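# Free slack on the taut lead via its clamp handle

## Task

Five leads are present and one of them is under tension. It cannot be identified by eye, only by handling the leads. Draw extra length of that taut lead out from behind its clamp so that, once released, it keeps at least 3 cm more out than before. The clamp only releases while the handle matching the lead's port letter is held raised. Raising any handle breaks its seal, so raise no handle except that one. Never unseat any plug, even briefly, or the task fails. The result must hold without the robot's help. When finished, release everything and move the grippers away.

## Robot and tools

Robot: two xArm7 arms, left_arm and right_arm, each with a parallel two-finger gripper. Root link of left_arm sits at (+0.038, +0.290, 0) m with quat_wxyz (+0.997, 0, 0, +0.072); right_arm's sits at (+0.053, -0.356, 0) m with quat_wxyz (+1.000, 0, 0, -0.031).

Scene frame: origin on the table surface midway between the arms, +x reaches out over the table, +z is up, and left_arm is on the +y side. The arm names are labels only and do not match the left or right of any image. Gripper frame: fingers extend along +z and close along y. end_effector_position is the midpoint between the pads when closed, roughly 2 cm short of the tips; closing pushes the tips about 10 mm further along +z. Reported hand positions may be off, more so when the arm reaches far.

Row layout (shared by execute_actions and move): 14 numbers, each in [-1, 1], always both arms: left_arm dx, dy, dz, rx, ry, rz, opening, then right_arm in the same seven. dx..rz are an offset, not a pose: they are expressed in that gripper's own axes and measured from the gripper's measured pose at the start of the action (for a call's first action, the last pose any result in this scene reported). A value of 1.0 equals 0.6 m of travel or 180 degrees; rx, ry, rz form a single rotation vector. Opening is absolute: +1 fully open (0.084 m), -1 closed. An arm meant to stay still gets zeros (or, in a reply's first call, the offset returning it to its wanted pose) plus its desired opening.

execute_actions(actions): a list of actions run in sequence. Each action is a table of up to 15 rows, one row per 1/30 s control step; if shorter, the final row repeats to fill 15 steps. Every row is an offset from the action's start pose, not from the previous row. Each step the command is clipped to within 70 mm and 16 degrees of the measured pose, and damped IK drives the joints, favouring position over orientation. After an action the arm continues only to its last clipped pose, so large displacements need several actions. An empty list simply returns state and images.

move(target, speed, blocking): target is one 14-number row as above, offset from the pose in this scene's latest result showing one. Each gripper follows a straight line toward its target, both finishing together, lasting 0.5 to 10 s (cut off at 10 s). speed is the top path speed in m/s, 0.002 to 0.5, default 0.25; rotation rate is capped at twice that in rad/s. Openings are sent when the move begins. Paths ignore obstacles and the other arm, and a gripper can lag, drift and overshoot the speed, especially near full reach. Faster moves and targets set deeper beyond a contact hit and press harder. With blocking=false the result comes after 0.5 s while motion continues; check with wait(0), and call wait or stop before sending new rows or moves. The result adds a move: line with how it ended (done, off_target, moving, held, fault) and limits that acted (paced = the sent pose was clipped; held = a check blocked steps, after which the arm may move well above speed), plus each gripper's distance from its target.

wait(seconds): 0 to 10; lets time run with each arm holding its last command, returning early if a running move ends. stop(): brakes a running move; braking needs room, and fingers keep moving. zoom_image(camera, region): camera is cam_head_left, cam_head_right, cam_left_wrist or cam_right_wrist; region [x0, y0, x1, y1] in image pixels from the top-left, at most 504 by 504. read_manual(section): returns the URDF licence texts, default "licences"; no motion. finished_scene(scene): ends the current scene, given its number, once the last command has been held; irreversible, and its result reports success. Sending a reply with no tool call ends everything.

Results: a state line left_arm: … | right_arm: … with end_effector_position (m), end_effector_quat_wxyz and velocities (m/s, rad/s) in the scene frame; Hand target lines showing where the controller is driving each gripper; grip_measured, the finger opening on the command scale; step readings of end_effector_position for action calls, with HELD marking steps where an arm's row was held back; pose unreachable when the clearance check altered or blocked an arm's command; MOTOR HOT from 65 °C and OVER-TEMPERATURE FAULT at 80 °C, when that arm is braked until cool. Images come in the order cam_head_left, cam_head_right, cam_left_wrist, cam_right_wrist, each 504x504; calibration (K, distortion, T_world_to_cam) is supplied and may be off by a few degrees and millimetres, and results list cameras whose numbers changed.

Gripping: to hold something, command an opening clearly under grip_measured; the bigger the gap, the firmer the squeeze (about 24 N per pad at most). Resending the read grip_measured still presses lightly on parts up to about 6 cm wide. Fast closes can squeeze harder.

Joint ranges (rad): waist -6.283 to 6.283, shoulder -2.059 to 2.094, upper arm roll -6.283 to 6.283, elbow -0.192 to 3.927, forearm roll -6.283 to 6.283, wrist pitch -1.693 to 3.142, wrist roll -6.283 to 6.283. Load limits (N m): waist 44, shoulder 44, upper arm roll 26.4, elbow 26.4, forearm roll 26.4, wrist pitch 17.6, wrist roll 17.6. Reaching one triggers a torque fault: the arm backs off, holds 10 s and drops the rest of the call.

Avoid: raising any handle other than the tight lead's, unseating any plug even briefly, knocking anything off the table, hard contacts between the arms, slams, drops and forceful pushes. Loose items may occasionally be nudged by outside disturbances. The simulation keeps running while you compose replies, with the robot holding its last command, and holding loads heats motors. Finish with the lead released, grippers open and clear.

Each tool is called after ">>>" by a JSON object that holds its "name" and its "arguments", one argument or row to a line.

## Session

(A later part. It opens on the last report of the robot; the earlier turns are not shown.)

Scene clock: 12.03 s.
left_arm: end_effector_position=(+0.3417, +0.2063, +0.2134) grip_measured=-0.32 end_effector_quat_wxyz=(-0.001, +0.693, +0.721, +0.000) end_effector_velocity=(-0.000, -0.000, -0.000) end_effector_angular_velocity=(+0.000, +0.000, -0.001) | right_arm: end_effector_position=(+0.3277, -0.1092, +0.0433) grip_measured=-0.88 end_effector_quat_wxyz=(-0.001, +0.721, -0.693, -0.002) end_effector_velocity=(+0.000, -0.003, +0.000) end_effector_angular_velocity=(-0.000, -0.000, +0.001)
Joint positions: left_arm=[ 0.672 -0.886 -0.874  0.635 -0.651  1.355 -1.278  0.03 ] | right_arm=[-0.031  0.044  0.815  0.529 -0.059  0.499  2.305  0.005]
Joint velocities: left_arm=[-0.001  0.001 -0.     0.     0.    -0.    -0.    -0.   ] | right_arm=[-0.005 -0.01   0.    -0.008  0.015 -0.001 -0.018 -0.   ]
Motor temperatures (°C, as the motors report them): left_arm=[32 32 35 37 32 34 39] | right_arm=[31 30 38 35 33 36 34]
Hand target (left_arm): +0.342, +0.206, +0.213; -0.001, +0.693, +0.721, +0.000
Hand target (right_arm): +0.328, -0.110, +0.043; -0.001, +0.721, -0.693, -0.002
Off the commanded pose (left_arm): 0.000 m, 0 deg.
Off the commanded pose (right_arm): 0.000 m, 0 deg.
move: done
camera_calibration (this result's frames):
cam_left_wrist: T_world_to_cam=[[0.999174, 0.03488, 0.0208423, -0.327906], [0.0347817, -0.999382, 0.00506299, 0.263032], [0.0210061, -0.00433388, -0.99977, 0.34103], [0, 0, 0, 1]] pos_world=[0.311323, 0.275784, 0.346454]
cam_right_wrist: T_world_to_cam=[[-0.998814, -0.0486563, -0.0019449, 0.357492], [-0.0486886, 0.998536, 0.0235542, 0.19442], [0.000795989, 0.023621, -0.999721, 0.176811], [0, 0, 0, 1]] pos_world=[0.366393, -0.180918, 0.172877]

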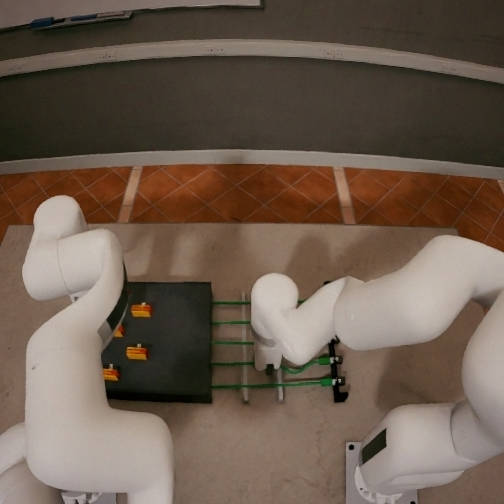

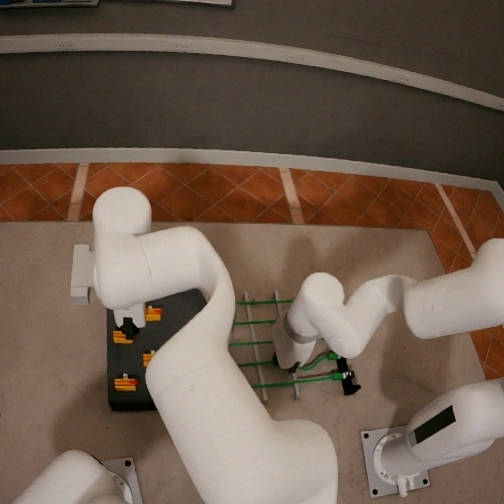

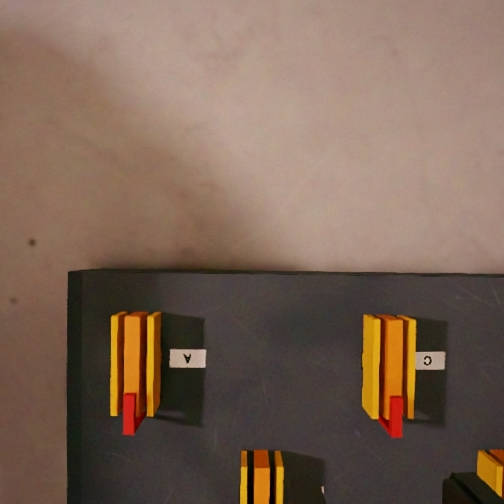

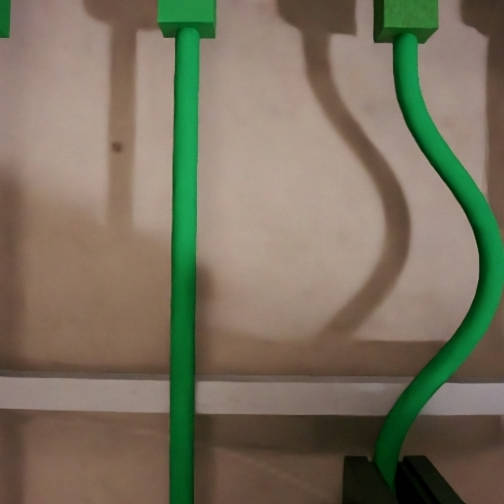

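>>> {"name": "move", "arguments": {
  "target": [0,0,0,0,0,0,-0.3,-0.022,0,0,0,0,0,-1],
  "speed": 0.02
}}

>>> {"name": "execute_actions", "arguments": {
  "actions": [
    [[0,0,0,0,0,0,-0.3,0,0,0,0,0,0,-0.4]],
    [[0,0,0,0,0,0,-0.3,0,0,-0.05,0,0,0,-0.4]],
    [[0,0,0,0,0,0,-0.3,0,-0.083,0,0,0,0,-0.4]]
  ]
}}

>>> {"name": "move", "arguments": {
  "target": [0,0,0,0,0,0,-0.3,0,0,0.05,0,0,0,-0.4],
  "speed": 0.05
}}

>>> {"name": "move", "arguments": {
  "target": [0,0,0,0,0,0,-0.3,0,0,0,0,0,0,-1]
}}

>>> {"name": "move", "arguments": {
  "target": [0,0,0,0,0,0,-0.3,0.025,0,0,0,0,0,-1],
  "speed": 0.01
}}

Scene clock: 13.73 s.
left_arm: end_effector_position=(+0.3417, +0.2063, +0.2134) grip_measured=-0.32 end_effector_quat_wxyz=(-0.001, +0.693, +0.721, +0.000) end_effector_velocity=(+0.000, -0.000, +0.000) end_effector_angular_velocity=(-0.001, -0.000, +0.000) | right_arm: end_effector_position=(+0.3272, -0.0963, +0.0434) grip_measured=-0.88 end_effector_quat_wxyz=(-0.001, +0.721, -0.693, -0.002) end_effector_velocity=(+0.001, +0.002, -0.000) end_effector_angular_velocity=(-0.001, -0.000, -0.003)
Joint positions: left_arm=[ 0.672 -0.886 -0.874  0.635 -0.651  1.355 -1.278  0.03 ] | right_arm=[-0.012  0.078  0.816  0.559 -0.108  0.507  2.367  0.005]
Joint velocities: left_arm=[-0.     0.001  0.001  0.    -0.     0.    -0.     0.   ] | right_arm=[ 0.005  0.009 -0.003  0.008 -0.015  0.003  0.018 -0.   ]
Motor temperatures (°C, as the motors report them): left_arm=[32 32 35 37 32 34 39] | right_arm=[31 30 38 35 33 36 34]
Hand target (left_arm): +0.342, +0.206, +0.213; -0.001, +0.693, +0.721, +0.000
Hand target (right_arm): +0.327, -0.096, +0.043; -0.001, +0.721, -0.693, -0.002
Off the commanded pose (left_arm): 0.000 m, 0 deg.
Off the commanded pose (right_arm): 0.000 m, 0 deg.
move: done
camera_calibration (this result's frames):
cam_left_wrist: T_world_to_cam=[[0.999174, 0.0348801, 0.0208423, -0.327906], [0.0347818, -0.999382, 0.00506293, 0.263032], [0.021006, -0.00433382, -0.99977, 0.34103], [0, 0, 0, 1]] pos_world=[0.311323, 0.275785, 0.346454]
cam_right_wrist: T_world_to_cam=[[-0.998812, -0.0486991, -0.00184629, 0.357613], [-0.0487295, 0.998523, 0.0240248, 0.181516], [0.000673577, 0.0240862, -0.99971, 0.176671], [0, 0, 0, 1]] pos_world=[0.365915, -0.168088, 0.172919]

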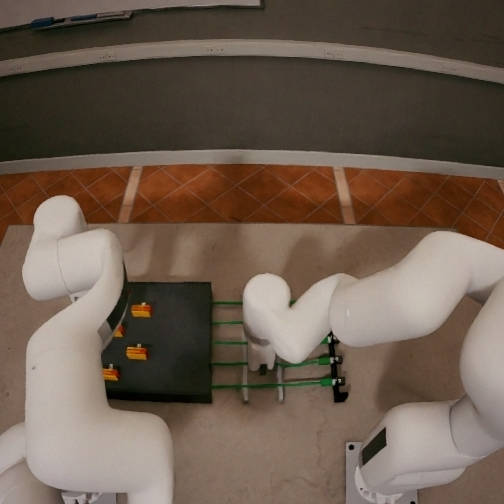

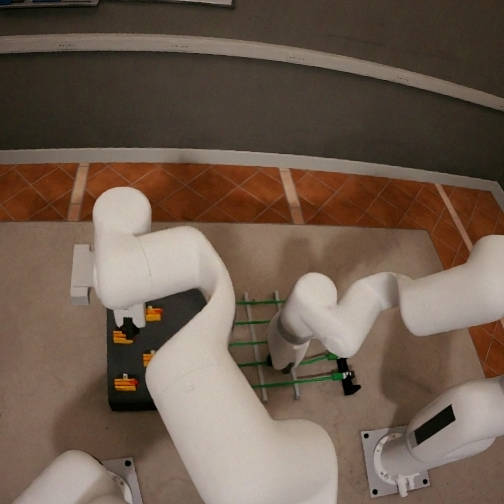

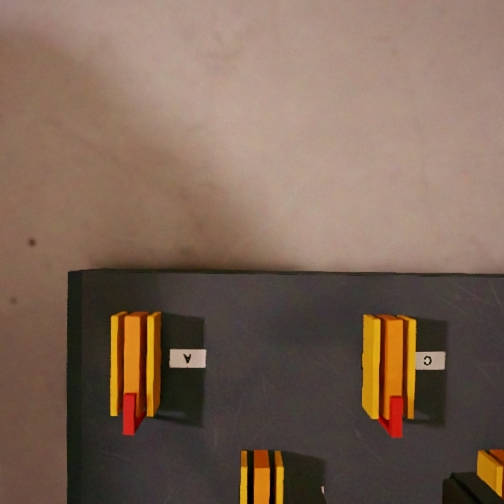

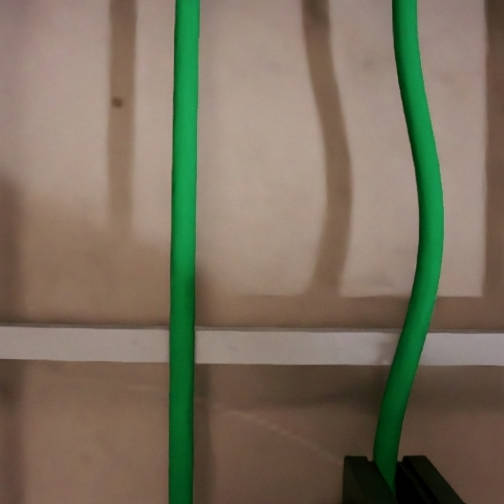

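Scene clock: 15.23 s.
left_arm: end_effector_position=(+0.3417, +0.2063, +0.2134) grip_measured=-0.32 end_effector_quat_wxyz=(-0.001, +0.693, +0.721, +0.000) end_effector_velocity=(-0.000, -0.000, +0.000) end_effector_angular_velocity=(-0.000, -0.000, +0.000) | right_arm: end_effector_position=(+0.3748, -0.0953, +0.0720) grip_measured=-0.42 end_effector_quat_wxyz=(-0.004, +0.720, -0.693, -0.002) end_effector_velocity=(+0.018, +0.011, -0.006) end_effector_angular_velocity=(-0.038, +0.013, +0.010)
Joint positions: left_arm=[ 0.672 -0.886 -0.874  0.635 -0.651  1.355 -1.278  0.03 ] | right_arm=[-0.053  0.103  0.788  0.698 -0.117  0.621  2.297  0.026]
Joint velocities: left_arm=[-0.    -0.001 -0.    -0.    -0.001  0.    -0.    -0.   ] | right_arm=[ 0.032  0.131 -0.033  0.11  -0.183  0.059  0.128  0.   ]
Motor temperatures (°C, as the motors report them): left_arm=[32 32 35 37 32 34 39] | right_arm=[31 30 38 35 33 36 34]
Hand target (left_arm): +0.342, +0.206, +0.213; -0.001, +0.693, +0.721, +0.000
Hand target (right_arm): +0.377, -0.094, +0.071; -0.001, +0.720, -0.694, -0.001
Off the commanded pose (left_arm): 0.000 m, 0 deg.
Off the commanded pose (right_arm): 0.003 m, 0 deg.
Step readings (end_effector_position; steps 1 to 15: 1st action; 16 to 30: 2nd action; 31 to 45: 3rd action):
0: left_arm (+0.3417, +0.2063, +0.2134) | right_arm (+0.3272, -0.0963, +0.0434)
1: left_arm (+0.3417, +0.2063, +0.2134) | right_arm (+0.3272, -0.0962, +0.0434)
2: left_arm (+0.3417, +0.2063, +0.2134) | right_arm (+0.3272, -0.0962, +0.0434)
4: left_arm (+0.3417, +0.2063, +0.2134) | right_arm (+0.3271, -0.0965, +0.0432)
8: left_arm (+0.3417, +0.2063, +0.2134) | right_arm (+0.3272, -0.0965, +0.0433)
15: left_arm (+0.3417, +0.2063, +0.2134) | right_arm (+0.3272, -0.0963, +0.0434)
16: left_arm (+0.3417, +0.2063, +0.2134) | right_arm (+0.3272, -0.0963, +0.0434)
17: left_arm (+0.3417, +0.2063, +0.2134) | right_arm (+0.3271, -0.0964, +0.0439)
19: left_arm (+0.3417, +0.2063, +0.2134) | right_arm (+0.3271, -0.0966, +0.0490)
23: left_arm (+0.3417, +0.2063, +0.2134) | right_arm (+0.3285, -0.0940, +0.0632)
30: left_arm (+0.3417, +0.2063, +0.2134) | right_arm (+0.3276, -0.0959, +0.0712)
31: left_arm (+0.3417, +0.2063, +0.2134) | right_arm (+0.3276, -0.0961, +0.0717)
32: left_arm (+0.3417, +0.2063, +0.2134) | right_arm (+0.3286, -0.0961, +0.0722)
34: left_arm (+0.3417, +0.2063, +0.2134) | right_arm (+0.3380, -0.0960, +0.0735)
38: left_arm (+0.3417, +0.2063, +0.2134) | right_arm (+0.3633, -0.0988, +0.0748)
45: end_effector_position above
camera_calibration (this result's frames):
cam_left_wrist: T_world_to_cam=[[0.999174, 0.0348795, 0.0208422, -0.327906], [0.0347811, -0.999382, 0.0050628, 0.263032], [0.0210059, -0.00433371, -0.99977, 0.34103], [0, 0, 0, 1]] pos_world=[0.311323, 0.275784, 0.346454]
cam_right_wrist: T_world_to_cam=[[-0.998824, -0.0481129, -0.00597796, 0.405624], [-0.0482622, 0.998442, 0.0280227, 0.181746], [0.00462039, 0.0282782, -0.999589, 0.204141], [0, 0, 0, 1]] pos_world=[0.412976, -0.16772, 0.201389]

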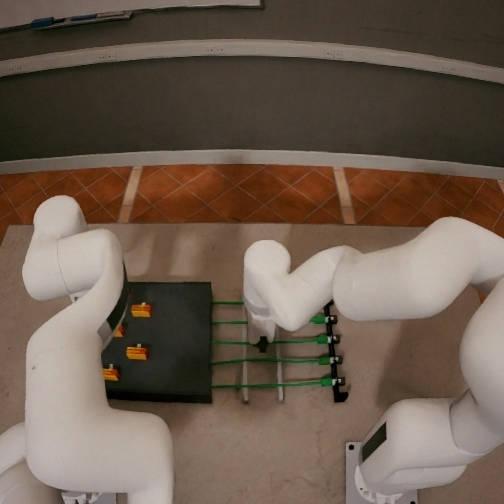

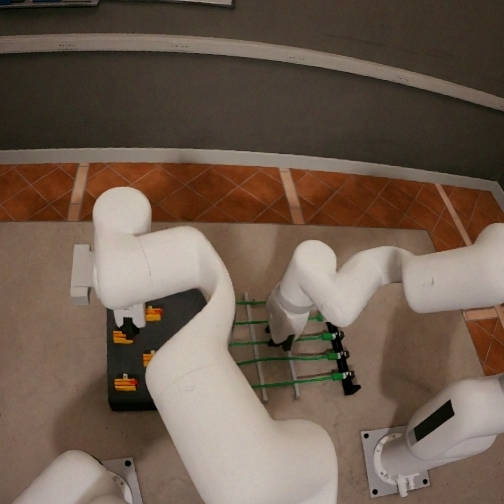

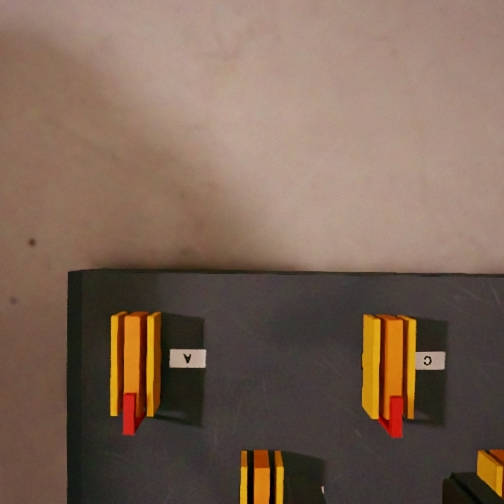

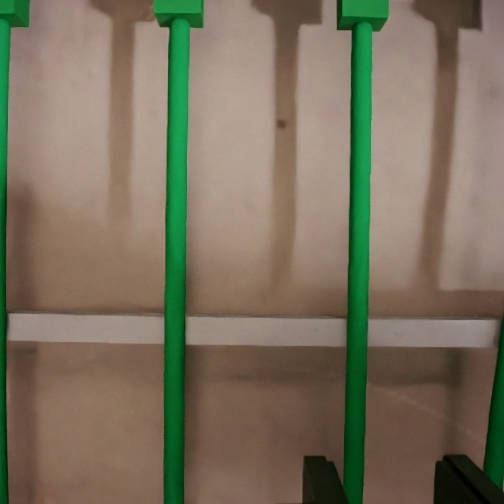

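Scene clock: 16.30 s.
left_arm: end_effector_position=(+0.3417, +0.2063, +0.2134) grip_measured=-0.32 end_effector_quat_wxyz=(-0.001, +0.693, +0.721, +0.000) end_effector_velocity=(+0.000, +0.000, +0.000) end_effector_angular_velocity=(+0.001, -0.000, +0.001) | right_arm: end_effector_position=(+0.3747, -0.0949, +0.0425) grip_measured=-0.42 end_effector_quat_wxyz=(-0.004, +0.721, -0.693, -0.003) end_effector_velocity=(+0.001, -0.001, -0.003) end_effector_angular_velocity=(-0.003, -0.001, -0.003)
Joint positions: left_arm=[ 0.672 -0.886 -0.874  0.635 -0.651  1.355 -1.278  0.03 ] | right_arm=[-0.021  0.207  0.74   0.69  -0.259  0.543  2.4    0.026]
Joint velocities: left_arm=[ 0.001 -0.001 -0.    -0.    -0.    -0.    -0.    -0.   ] | right_arm=[ 0.007  0.012 -0.011  0.002 -0.019 -0.005  0.016 -0.   ]
Motor temperatures (°C, as the motors report them): left_arm=[32 32 35 37 32 34 39] | right_arm=[31 30 38 35 33 36 34]
Hand target (left_arm): +0.342, +0.206, +0.213; -0.001, +0.693, +0.721, +0.000
Hand target (right_arm): +0.375, -0.095, +0.042; -0.004, +0.721, -0.693, -0.002
Off the commanded pose (left_arm): 0.000 m, 0 deg.
Off the commanded pose (right_arm): 0.001 m, 0 deg.
move: done
camera_calibration (this result's frames):
cam_left_wrist: T_world_to_cam=[[0.999174, 0.0348795, 0.0208421, -0.327906], [0.0347811, -0.999382, 0.0050627, 0.263032], [0.0210058, -0.0043336, -0.99977, 0.34103], [0, 0, 0, 1]] pos_world=[0.311323, 0.275784, 0.346454]
cam_right_wrist: T_world_to_cam=[[-0.998812, -0.0483981, -0.00572808, 0.40529], [-0.0485456, 0.998392, 0.0292555, 0.182193], [0.00430296, 0.0294988, -0.999556, 0.174847], [0, 0, 0, 1]] pos_world=[0.4129, -0.167442, 0.171761]

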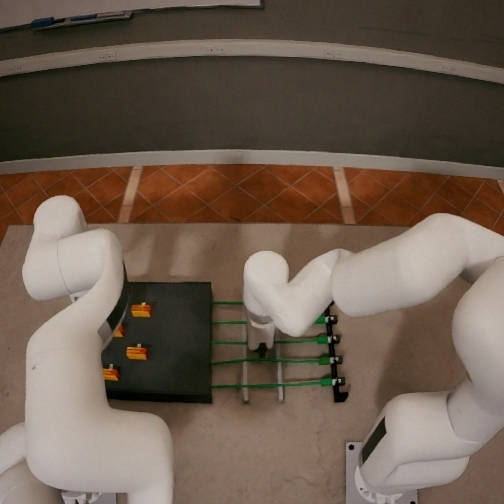

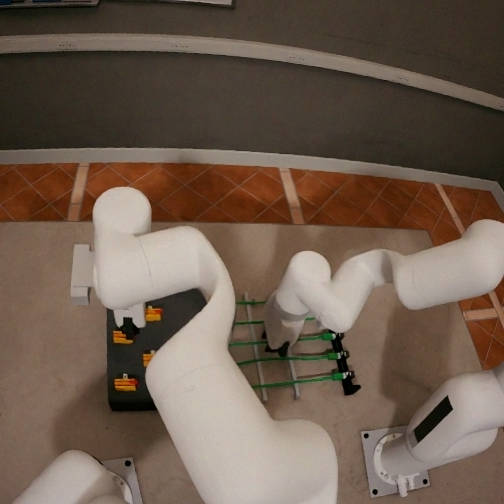

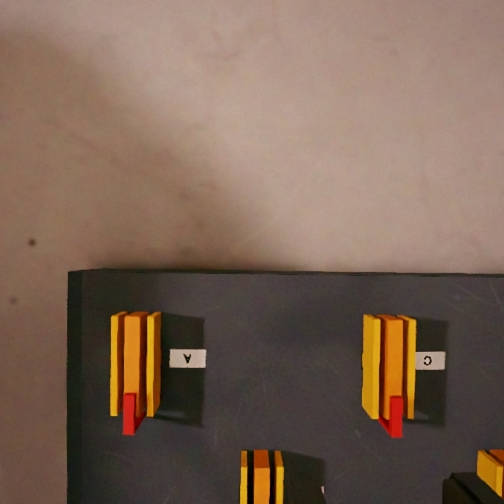

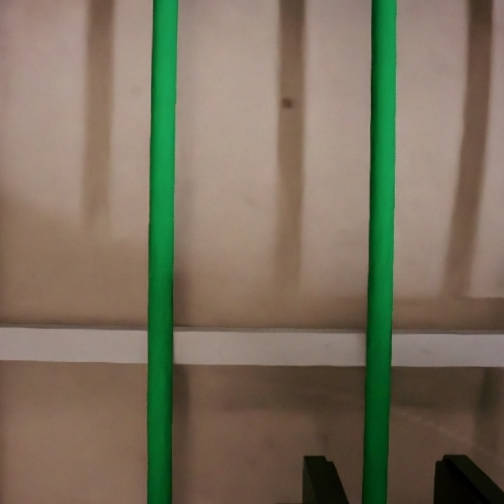

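Scene clock: 16.80 s.
left_arm: end_effector_position=(+0.3417, +0.2063, +0.2134) grip_measured=-0.32 end_effector_quat_wxyz=(-0.001, +0.693, +0.721, +0.000) end_effector_velocity=(-0.000, -0.000, -0.000) end_effector_angular_velocity=(-0.000, +0.001, +0.000) | right_arm: end_effector_position=(+0.3747, -0.0949, +0.0425) grip_measured=-0.88 end_effector_quat_wxyz=(-0.004, +0.721, -0.693, -0.003) end_effector_velocity=(+0.000, -0.001, -0.000) end_effector_angular_velocity=(-0.000, +0.001, -0.002)
Joint positions: left_arm=[ 0.672 -0.886 -0.874  0.635 -0.651  1.355 -1.278  0.03 ] | right_arm=[-0.021  0.207  0.74   0.69  -0.259  0.543  2.4    0.005]
Joint velocities: left_arm=[-0.     0.    -0.001 -0.    -0.     0.    -0.    -0.   ] | right_arm=[-0.001  0.001 -0.001 -0.     0.001  0.    -0.001 -0.   ]
Motor temperatures (°C, as the motors report them): left_arm=[32 32 35 37 32 34 39] | right_arm=[31 30 38 35 33 36 34]
Hand target (left_arm): +0.342, +0.206, +0.213; -0.001, +0.693, +0.721, +0.000
Hand target (right_arm): +0.375, -0.095, +0.043; -0.004, +0.721, -0.693, -0.003
Off the commanded pose (left_arm): 0.000 m, 0 deg.
Off the commanded pose (right_arm): 0.000 m, 0 deg.
move: done
camera_calibration (this result's frames):
cam_left_wrist: T_world_to_cam=[[0.999174, 0.0348794, 0.020842, -0.327906], [0.034781, -0.999382, 0.00506279, 0.263032], [0.0210057, -0.00433371, -0.99977, 0.34103], [0, 0, 0, 1]] pos_world=[0.311323, 0.275784, 0.346454]
cam_right_wrist: T_world_to_cam=[[-0.998813, -0.0483695, -0.0057558, 0.405307], [-0.0485178, 0.998394, 0.0292431, 0.182191], [0.00433208, 0.0294876, -0.999556, 0.174836], [0, 0, 0, 1]] pos_world=[0.412908, -0.16745, 0.171763]

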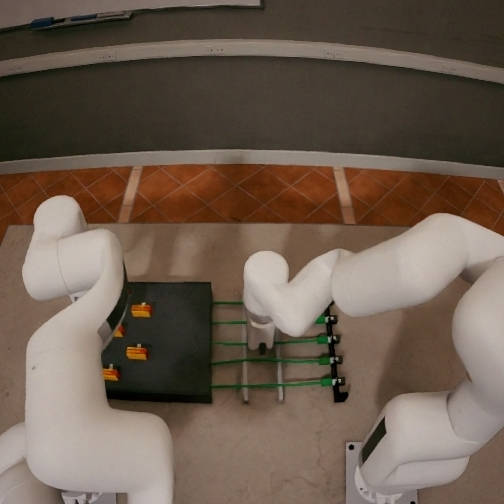

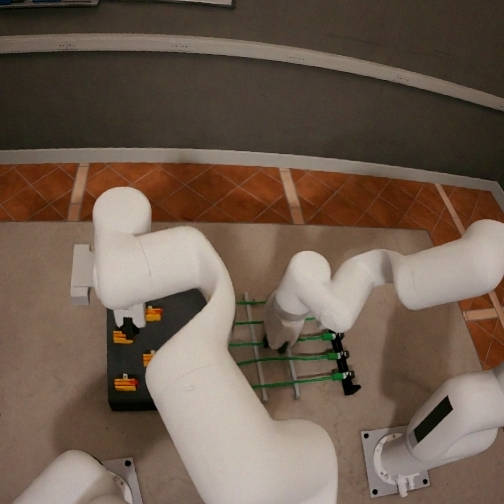

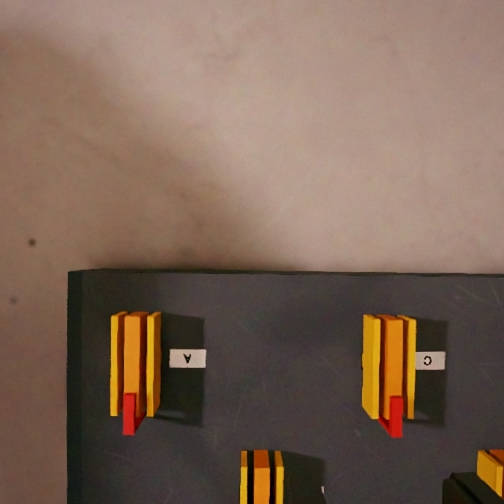

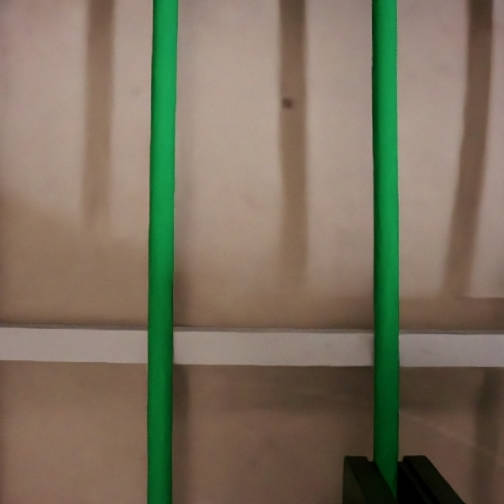

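Scene clock: 18.53 s.
left_arm: end_effector_position=(+0.3417, +0.2063, +0.2134) grip_measured=-0.32 end_effector_quat_wxyz=(-0.001, +0.693, +0.721, +0.000) end_effector_velocity=(-0.000, +0.000, -0.000) end_effector_angular_velocity=(+0.001, +0.000, -0.000) | right_arm: end_effector_position=(+0.3753, -0.1032, +0.0441) grip_measured=-0.88 end_effector_quat_wxyz=(-0.012, +0.724, -0.690, -0.003) end_effector_velocity=(-0.001, -0.001, +0.000) end_effector_angular_velocity=(+0.005, -0.004, +0.008)
Joint positions: left_arm=[ 0.672 -0.886 -0.874  0.635 -0.651  1.355 -1.278  0.03 ] | right_arm=[-0.061  0.179  0.761  0.658 -0.229  0.517  2.35   0.005]
Joint velocities: left_arm=[-0.     0.    -0.001 -0.     0.001 -0.    -0.    -0.   ] | right_arm=[-0.024 -0.006  0.024 -0.01   0.002 -0.009 -0.009  0.   ]
Motor temperatures (°C, as the motors report them): left_arm=[32 32 35 37 32 34 39] | right_arm=[31 30 38 35 33 36 34]
Hand target (left_arm): +0.342, +0.206, +0.213; -0.001, +0.693, +0.721, +0.000
Hand target (right_arm): +0.375, -0.110, +0.042; -0.004, +0.721, -0.693, -0.003
Off the commanded pose (left_arm): 0.000 m, 0 deg.
Off the commanded pose (right_arm): 0.007 m, 1 deg.
move: off_target (right_arm)
camera_calibration (this result's frames):
cam_left_wrist: T_world_to_cam=[[0.999174, 0.0348793, 0.0208419, -0.327906], [0.034781, -0.999382, 0.00506279, 0.263032], [0.0210056, -0.00433371, -0.99977, 0.34103], [0, 0, 0, 1]] pos_world=[0.311323, 0.275784, 0.346454]
cam_right_wrist: T_world_to_cam=[[-0.998181, -0.0580914, -0.0161287, 0.404719], [-0.0587034, 0.997454, 0.0404978, 0.193642], [0.0137351, 0.0413709, -0.999049, 0.174366], [0, 0, 0, 1]] pos_world=[0.412956, -0.176852, 0.172886]

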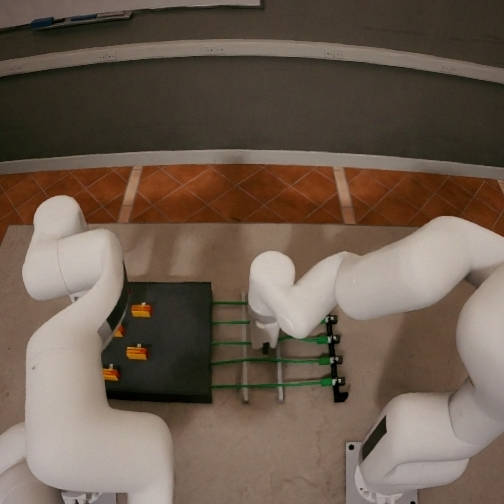

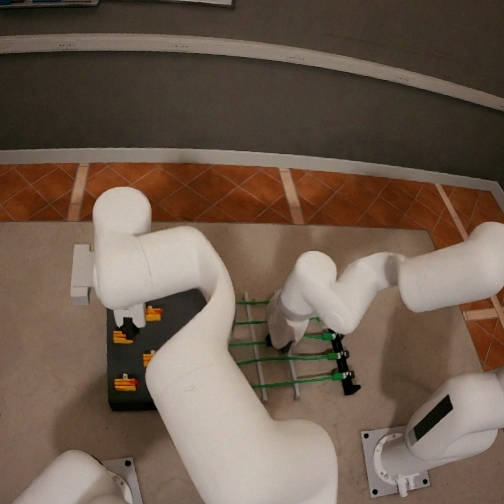

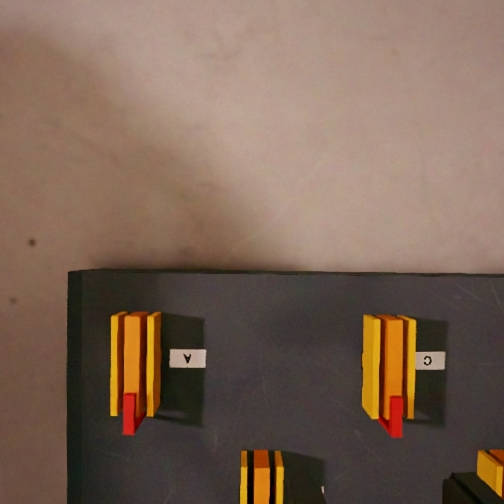

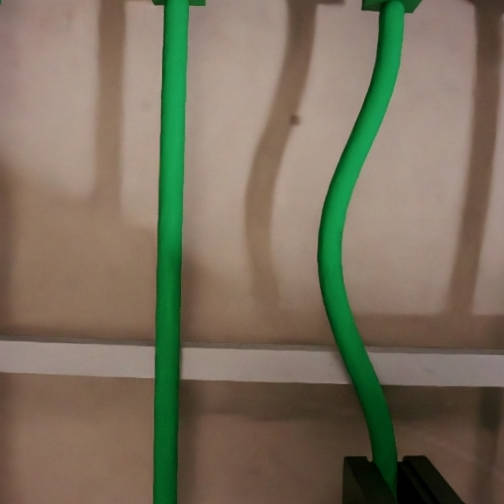

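>>> {"name": "move", "arguments": {
  "target": [0.037,0.058,0.145,0,0,0,-0.3,0.004,0,0,0,0,0,-1],
  "speed": 0.12
}}

Scene clock: 20.43 s.
left_arm: end_effector_position=(+0.3752, +0.2299, +0.1269) grip_measured=-0.32 end_effector_quat_wxyz=(-0.001, +0.694, +0.720, +0.001) end_effector_velocity=(+0.002, +0.000, -0.002) end_effector_angular_velocity=(+0.001, +0.000, +0.000) | right_arm: end_effector_position=(+0.3758, -0.1022, +0.0451) grip_measured=-0.88 end_effector_quat_wxyz=(-0.017, +0.726, -0.688, -0.004) end_effector_velocity=(+0.000, +0.001, +0.001) end_effector_angular_velocity=(-0.000, -0.003, +0.003)
Joint positions: left_arm=[ 0.861 -0.679 -1.151  0.561 -0.734  1.021 -1.211  0.03 ] | right_arm=[-0.079  0.176  0.779  0.653 -0.229  0.507  2.345  0.005]
Joint velocities: left_arm=[ 0.013  0.01  -0.014  0.003  0.    -0.011 -0.001  0.   ] | right_arm=[-0.007 -0.001  0.008  0.    -0.004 -0.     0.002  0.   ]
Motor temperatures (°C, as the motors report them): left_arm=[32 32 35 37 32 34 39] | right_arm=[31 30 38 35 33 37 34]
Hand target (left_arm): +0.375, +0.230, +0.127; -0.001, +0.693, +0.720, +0.000
Hand target (right_arm): +0.375, -0.106, +0.044; -0.012, +0.724, -0.690, -0.003
Off the commanded pose (left_arm): 0.001 m, 0 deg.
Off the commanded pose (right_arm): 0.004 m, 1 deg.
move: off_target (right_arm)
camera_calibration (this result's frames):
cam_left_wrist: T_world_to_cam=[[0.999178, 0.0343873, 0.021477, -0.360436], [0.034291, -0.9994, 0.00483653, 0.286026], [0.0216304, -0.00409609, -0.999758, 0.253642], [0, 0, 0, 1]] pos_world=[0.344846, 0.299288, 0.259939]
cam_right_wrist: T_world_to_cam=[[-0.997772, -0.0626617, -0.0228925, 0.404942], [-0.0636963, 0.99683, 0.0476681, 0.194109], [0.019833, 0.04902, -0.998601, 0.173748], [0, 0, 0, 1]] pos_world=[0.412958, -0.176636, 0.173523]

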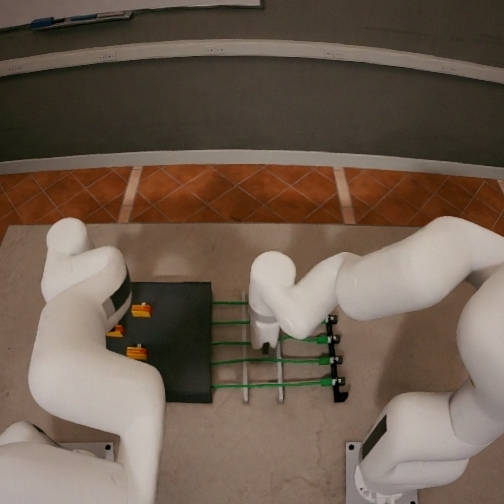

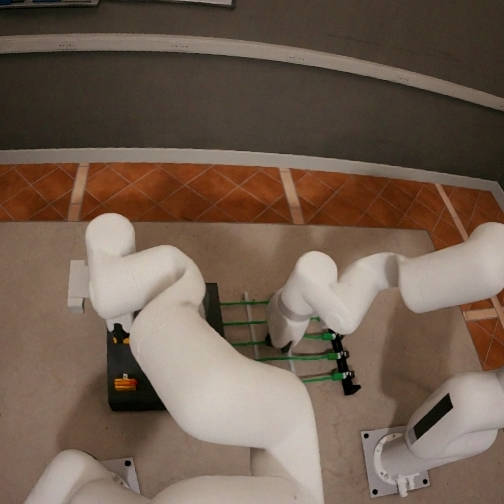

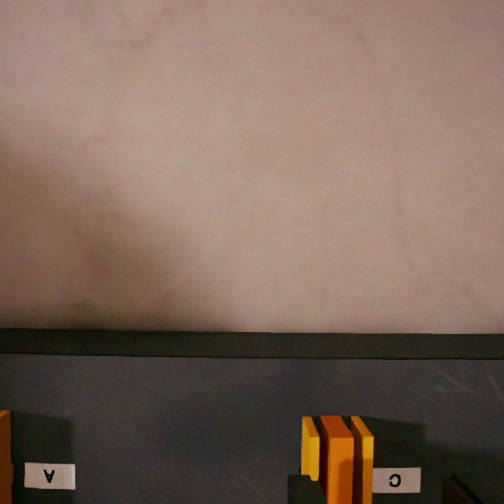

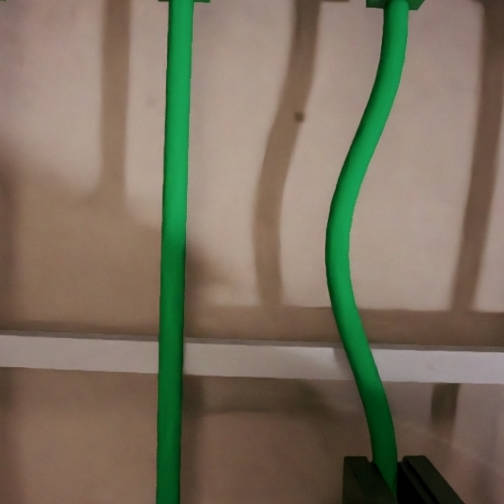

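>>> {"name": "move", "arguments": {
  "target": [0,-0.004,0.064,0,0,0,0,0.004,0,0,0,0,0,-1],
  "speed": 0.04
}}

>>> {"name": "move", "arguments": {
  "target": [0,0,0,0,0,0,-1,0.004,0,0,0,0,0,-1]
}}

>>> {"name": "move", "arguments": {
  "target": [0,0,-0.005,0,0,0,-1,0.016,0,0,0,0,0,-1],
  "speed": 0.005
}}

Scene clock: 22.30 s.
left_arm: end_effector_position=(+0.3728, +0.2298, +0.0889) grip_measured=-0.01 end_effector_quat_wxyz=(-0.001, +0.694, +0.720, +0.001) end_effector_velocity=(+0.001, +0.000, -0.003) end_effector_angular_velocity=(+0.001, +0.000, -0.001) | right_arm: end_effector_position=(+0.3764, -0.1019, +0.0459) grip_measured=-0.88 end_effector_quat_wxyz=(-0.021, +0.727, -0.687, -0.004) end_effector_velocity=(+0.000, -0.000, +0.000) end_effector_angular_velocity=(+0.001, -0.001, -0.002)
Joint positions: left_arm=[ 0.925 -0.609 -1.285  0.514 -0.787  0.882 -1.198  0.044] | right_arm=[-0.09   0.172  0.789  0.648 -0.226  0.497  2.338  0.005]
Joint velocities: left_arm=[ 0.01   0.007 -0.014 -0.    -0.002 -0.011  0.     0.   ] | right_arm=[-0.007  0.001  0.006 -0.    -0.002 -0.001  0.003 -0.   ]
Motor temperatures (°C, as the motors report them): left_arm=[32 32 35 37 32 34 39] | right_arm=[31 30 38 35 33 37 34]
Hand target (left_arm): +0.373, +0.230, +0.089; -0.001, +0.694, +0.720, +0.001
Hand target (right_arm): +0.376, -0.105, +0.045; -0.017, +0.726, -0.688, -0.004
Off the commanded pose (left_arm): 0.000 m, 0 deg.
Off the commanded pose (right_arm): 0.003 m, 1 deg.
move: done
camera_calibration (this result's frames):
cam_left_wrist: T_world_to_cam=[[0.999179, 0.0341898, 0.0217517, -0.357147], [0.0340941, -0.999407, 0.00475935, 0.28631], [0.0219016, -0.00401383, -0.999752, 0.215606], [0, 0, 0, 1]] pos_world=[0.34237, 0.299216, 0.221958]
cam_right_wrist: T_world_to_cam=[[-0.997417, -0.0658774, -0.0286423, 0.405365], [-0.0673407, 0.996292, 0.0535441, 0.194882], [0.0250088, 0.0553346, -0.998155, 0.173176], [0, 0, 0, 1]] pos_world=[0.413111, -0.177038, 0.174033]

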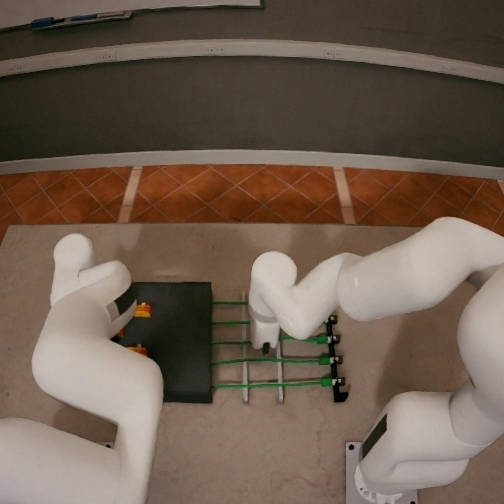

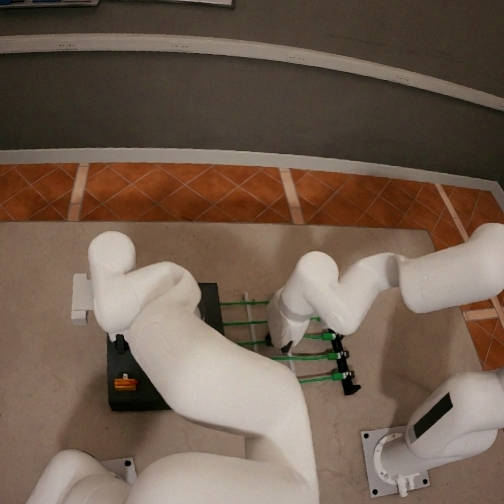

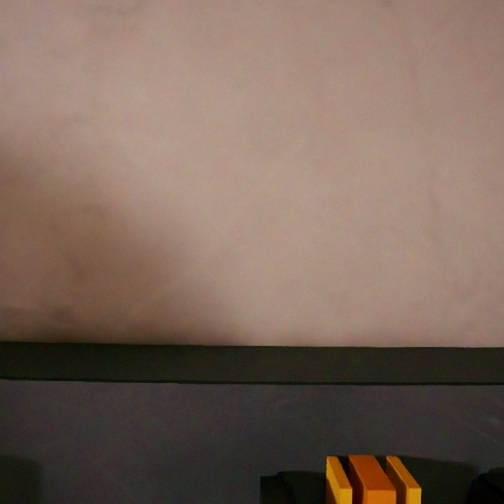

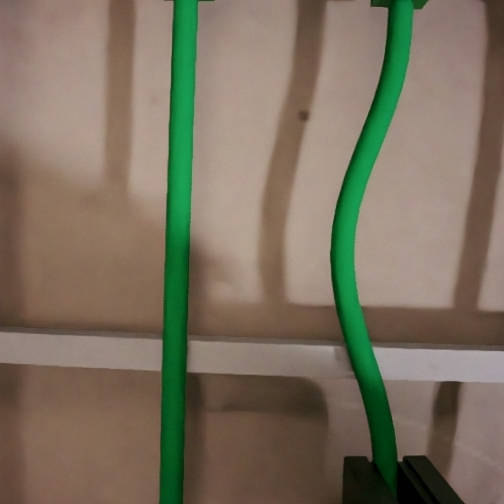

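Scene clock: 23.00 s.
left_arm: end_effector_position=(+0.3704, +0.2296, +0.0878) grip_measured=-0.74 end_effector_quat_wxyz=(-0.003, +0.693, +0.721, -0.003) end_effector_velocity=(+0.001, -0.001, +0.000) end_effector_angular_velocity=(-0.002, +0.000, +0.002) | right_arm: end_effector_position=(+0.3770, -0.1018, +0.0465) grip_measured=-0.88 end_effector_quat_wxyz=(-0.024, +0.728, -0.686, -0.004) end_effector_velocity=(-0.000, +0.000, +0.001) end_effector_angular_velocity=(+0.002, -0.003, +0.003)
Joint positions: left_arm=[ 0.926 -0.61  -1.286  0.512 -0.788  0.89  -1.197  0.012] | right_arm=[-0.097  0.168  0.794  0.643 -0.221  0.488  2.33   0.005]
Joint velocities: left_arm=[ 0.005 -0.005 -0.003  0.003 -0.006  0.006  0.003  0.   ] | right_arm=[-0.006 -0.004  0.007 -0.003  0.002 -0.003 -0.004 -0.   ]
Motor temperatures (°C, as the motors report them): left_arm=[32 32 35 37 32 34 39] | right_arm=[31 30 38 35 33 37 34]
Hand target (left_arm): +0.373, +0.230, +0.089; -0.001, +0.694, +0.720, +0.001
Hand target (right_arm): +0.376, -0.104, +0.046; -0.021, +0.727, -0.687, -0.004
Off the commanded pose (left_arm): 0.003 m, 0 deg.
Off the commanded pose (right_arm): 0.003 m, 0 deg.
move: done
camera_calibration (this result's frames):
cam_left_wrist: T_world_to_cam=[[0.999307, 0.0346134, 0.0137172, -0.354159], [0.0345269, -0.999383, 0.00649312, 0.285869], [0.0139334, -0.00601501, -0.999885, 0.217987], [0, 0, 0, 1]] pos_world=[0.341006, 0.299262, 0.220963]
cam_right_wrist: T_world_to_cam=[[-0.99708, -0.0684895, -0.0337704, 0.405849], [-0.0703869, 0.995796, 0.0586254, 0.195695], [0.0296132, 0.0608312, -0.997709, 0.172649], [0, 0, 0, 1]] pos_world=[0.413326, -0.177578, 0.174487]

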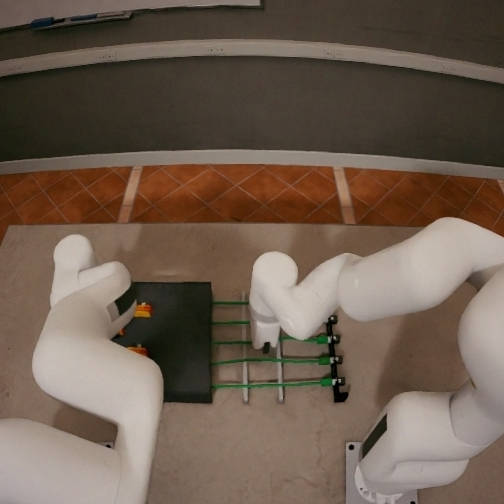

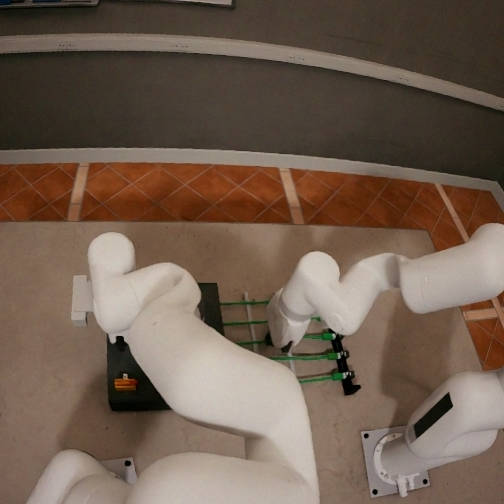

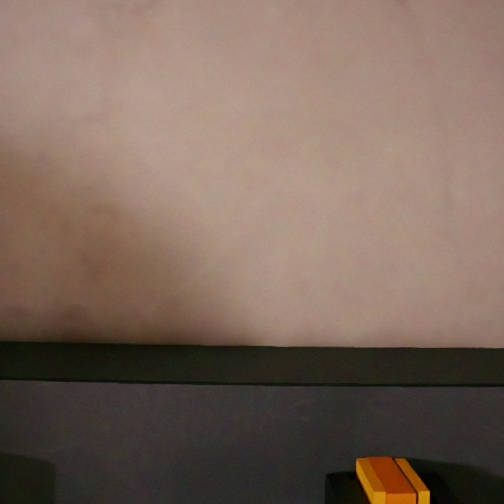

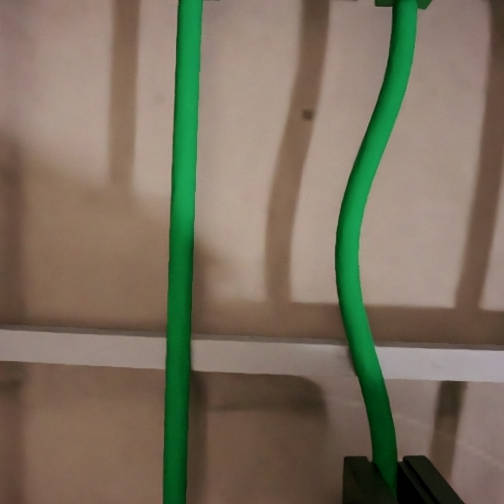

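Scene clock: 25.13 s.
left_arm: end_effector_position=(+0.3701, +0.2295, +0.0909) grip_measured=-0.75 end_effector_quat_wxyz=(-0.004, +0.693, +0.721, -0.004) end_effector_velocity=(-0.000, -0.000, -0.000) end_effector_angular_velocity=(+0.001, -0.001, -0.001) | right_arm: end_effector_position=(+0.3768, -0.1043, +0.0480) grip_measured=-0.88 end_effector_quat_wxyz=(-0.032, +0.732, -0.681, -0.004) end_effector_velocity=(-0.001, -0.001, +0.000) end_effector_angular_velocity=(+0.000, -0.001, +0.002)
Joint positions: left_arm=[ 0.919 -0.619 -1.274  0.515 -0.785  0.905 -1.196  0.011] | right_arm=[-0.139  0.153  0.83   0.624 -0.204  0.468  2.298  0.005]
Joint velocities: left_arm=[-0.    -0.003 -0.001 -0.    -0.001  0.     0.001  0.   ] | right_arm=[-0.023 -0.001  0.022 -0.004 -0.004 -0.001  0.     0.   ]
Motor temperatures (°C, as the motors report them): left_arm=[32 32 35 38 32 34 39] | right_arm=[31 31 38 35 33 37 34]
Hand target (left_arm): +0.370, +0.230, +0.091; -0.003, +0.693, +0.721, -0.003
Hand target (right_arm): +0.377, -0.111, +0.046; -0.024, +0.728, -0.686, -0.004
Off the commanded pose (left_arm): 0.000 m, 0 deg.
Off the commanded pose (right_arm): 0.007 m, 1 deg.
move: off_target (right_arm)
camera_calibration (this result's frames):
cam_left_wrist: T_world_to_cam=[[0.999314, 0.0349769, 0.0121878, -0.353875], [0.0348896, -0.999364, 0.00730236, 0.285571], [0.0124355, -0.00687212, -0.999899, 0.221776], [0, 0, 0, 1]] pos_world=[0.340911, 0.299291, 0.223982]
cam_right_wrist: T_world_to_cam=[[-0.995778, -0.0804394, -0.0442307, 0.404286], [-0.0833721, 0.994125, 0.0690296, 0.202304], [0.0384182, 0.0724257, -0.996634, 0.172065], [0, 0, 0, 1]] pos_world=[0.412835, -0.181057, 0.175403]

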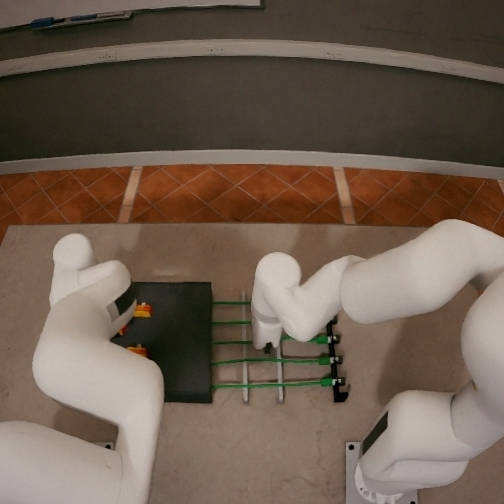

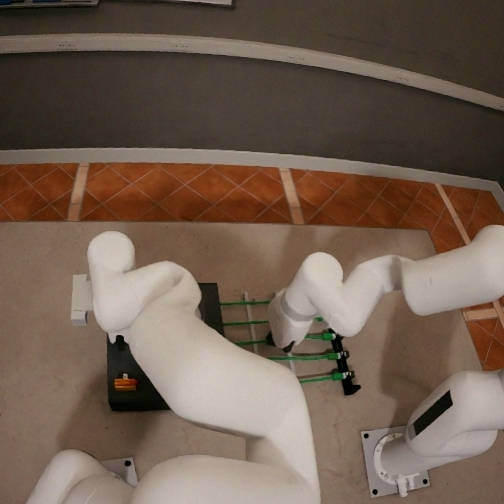

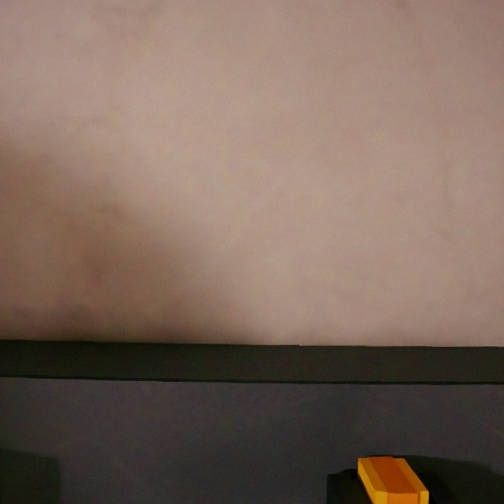

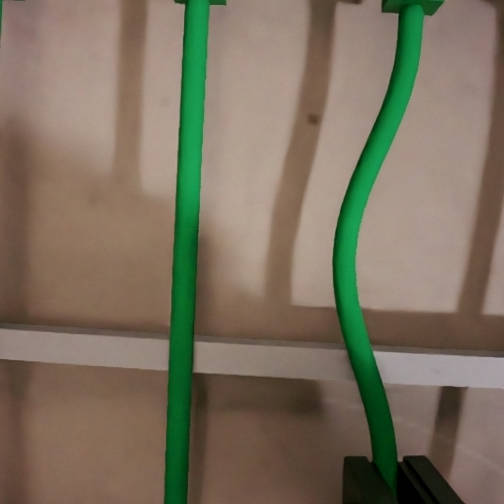

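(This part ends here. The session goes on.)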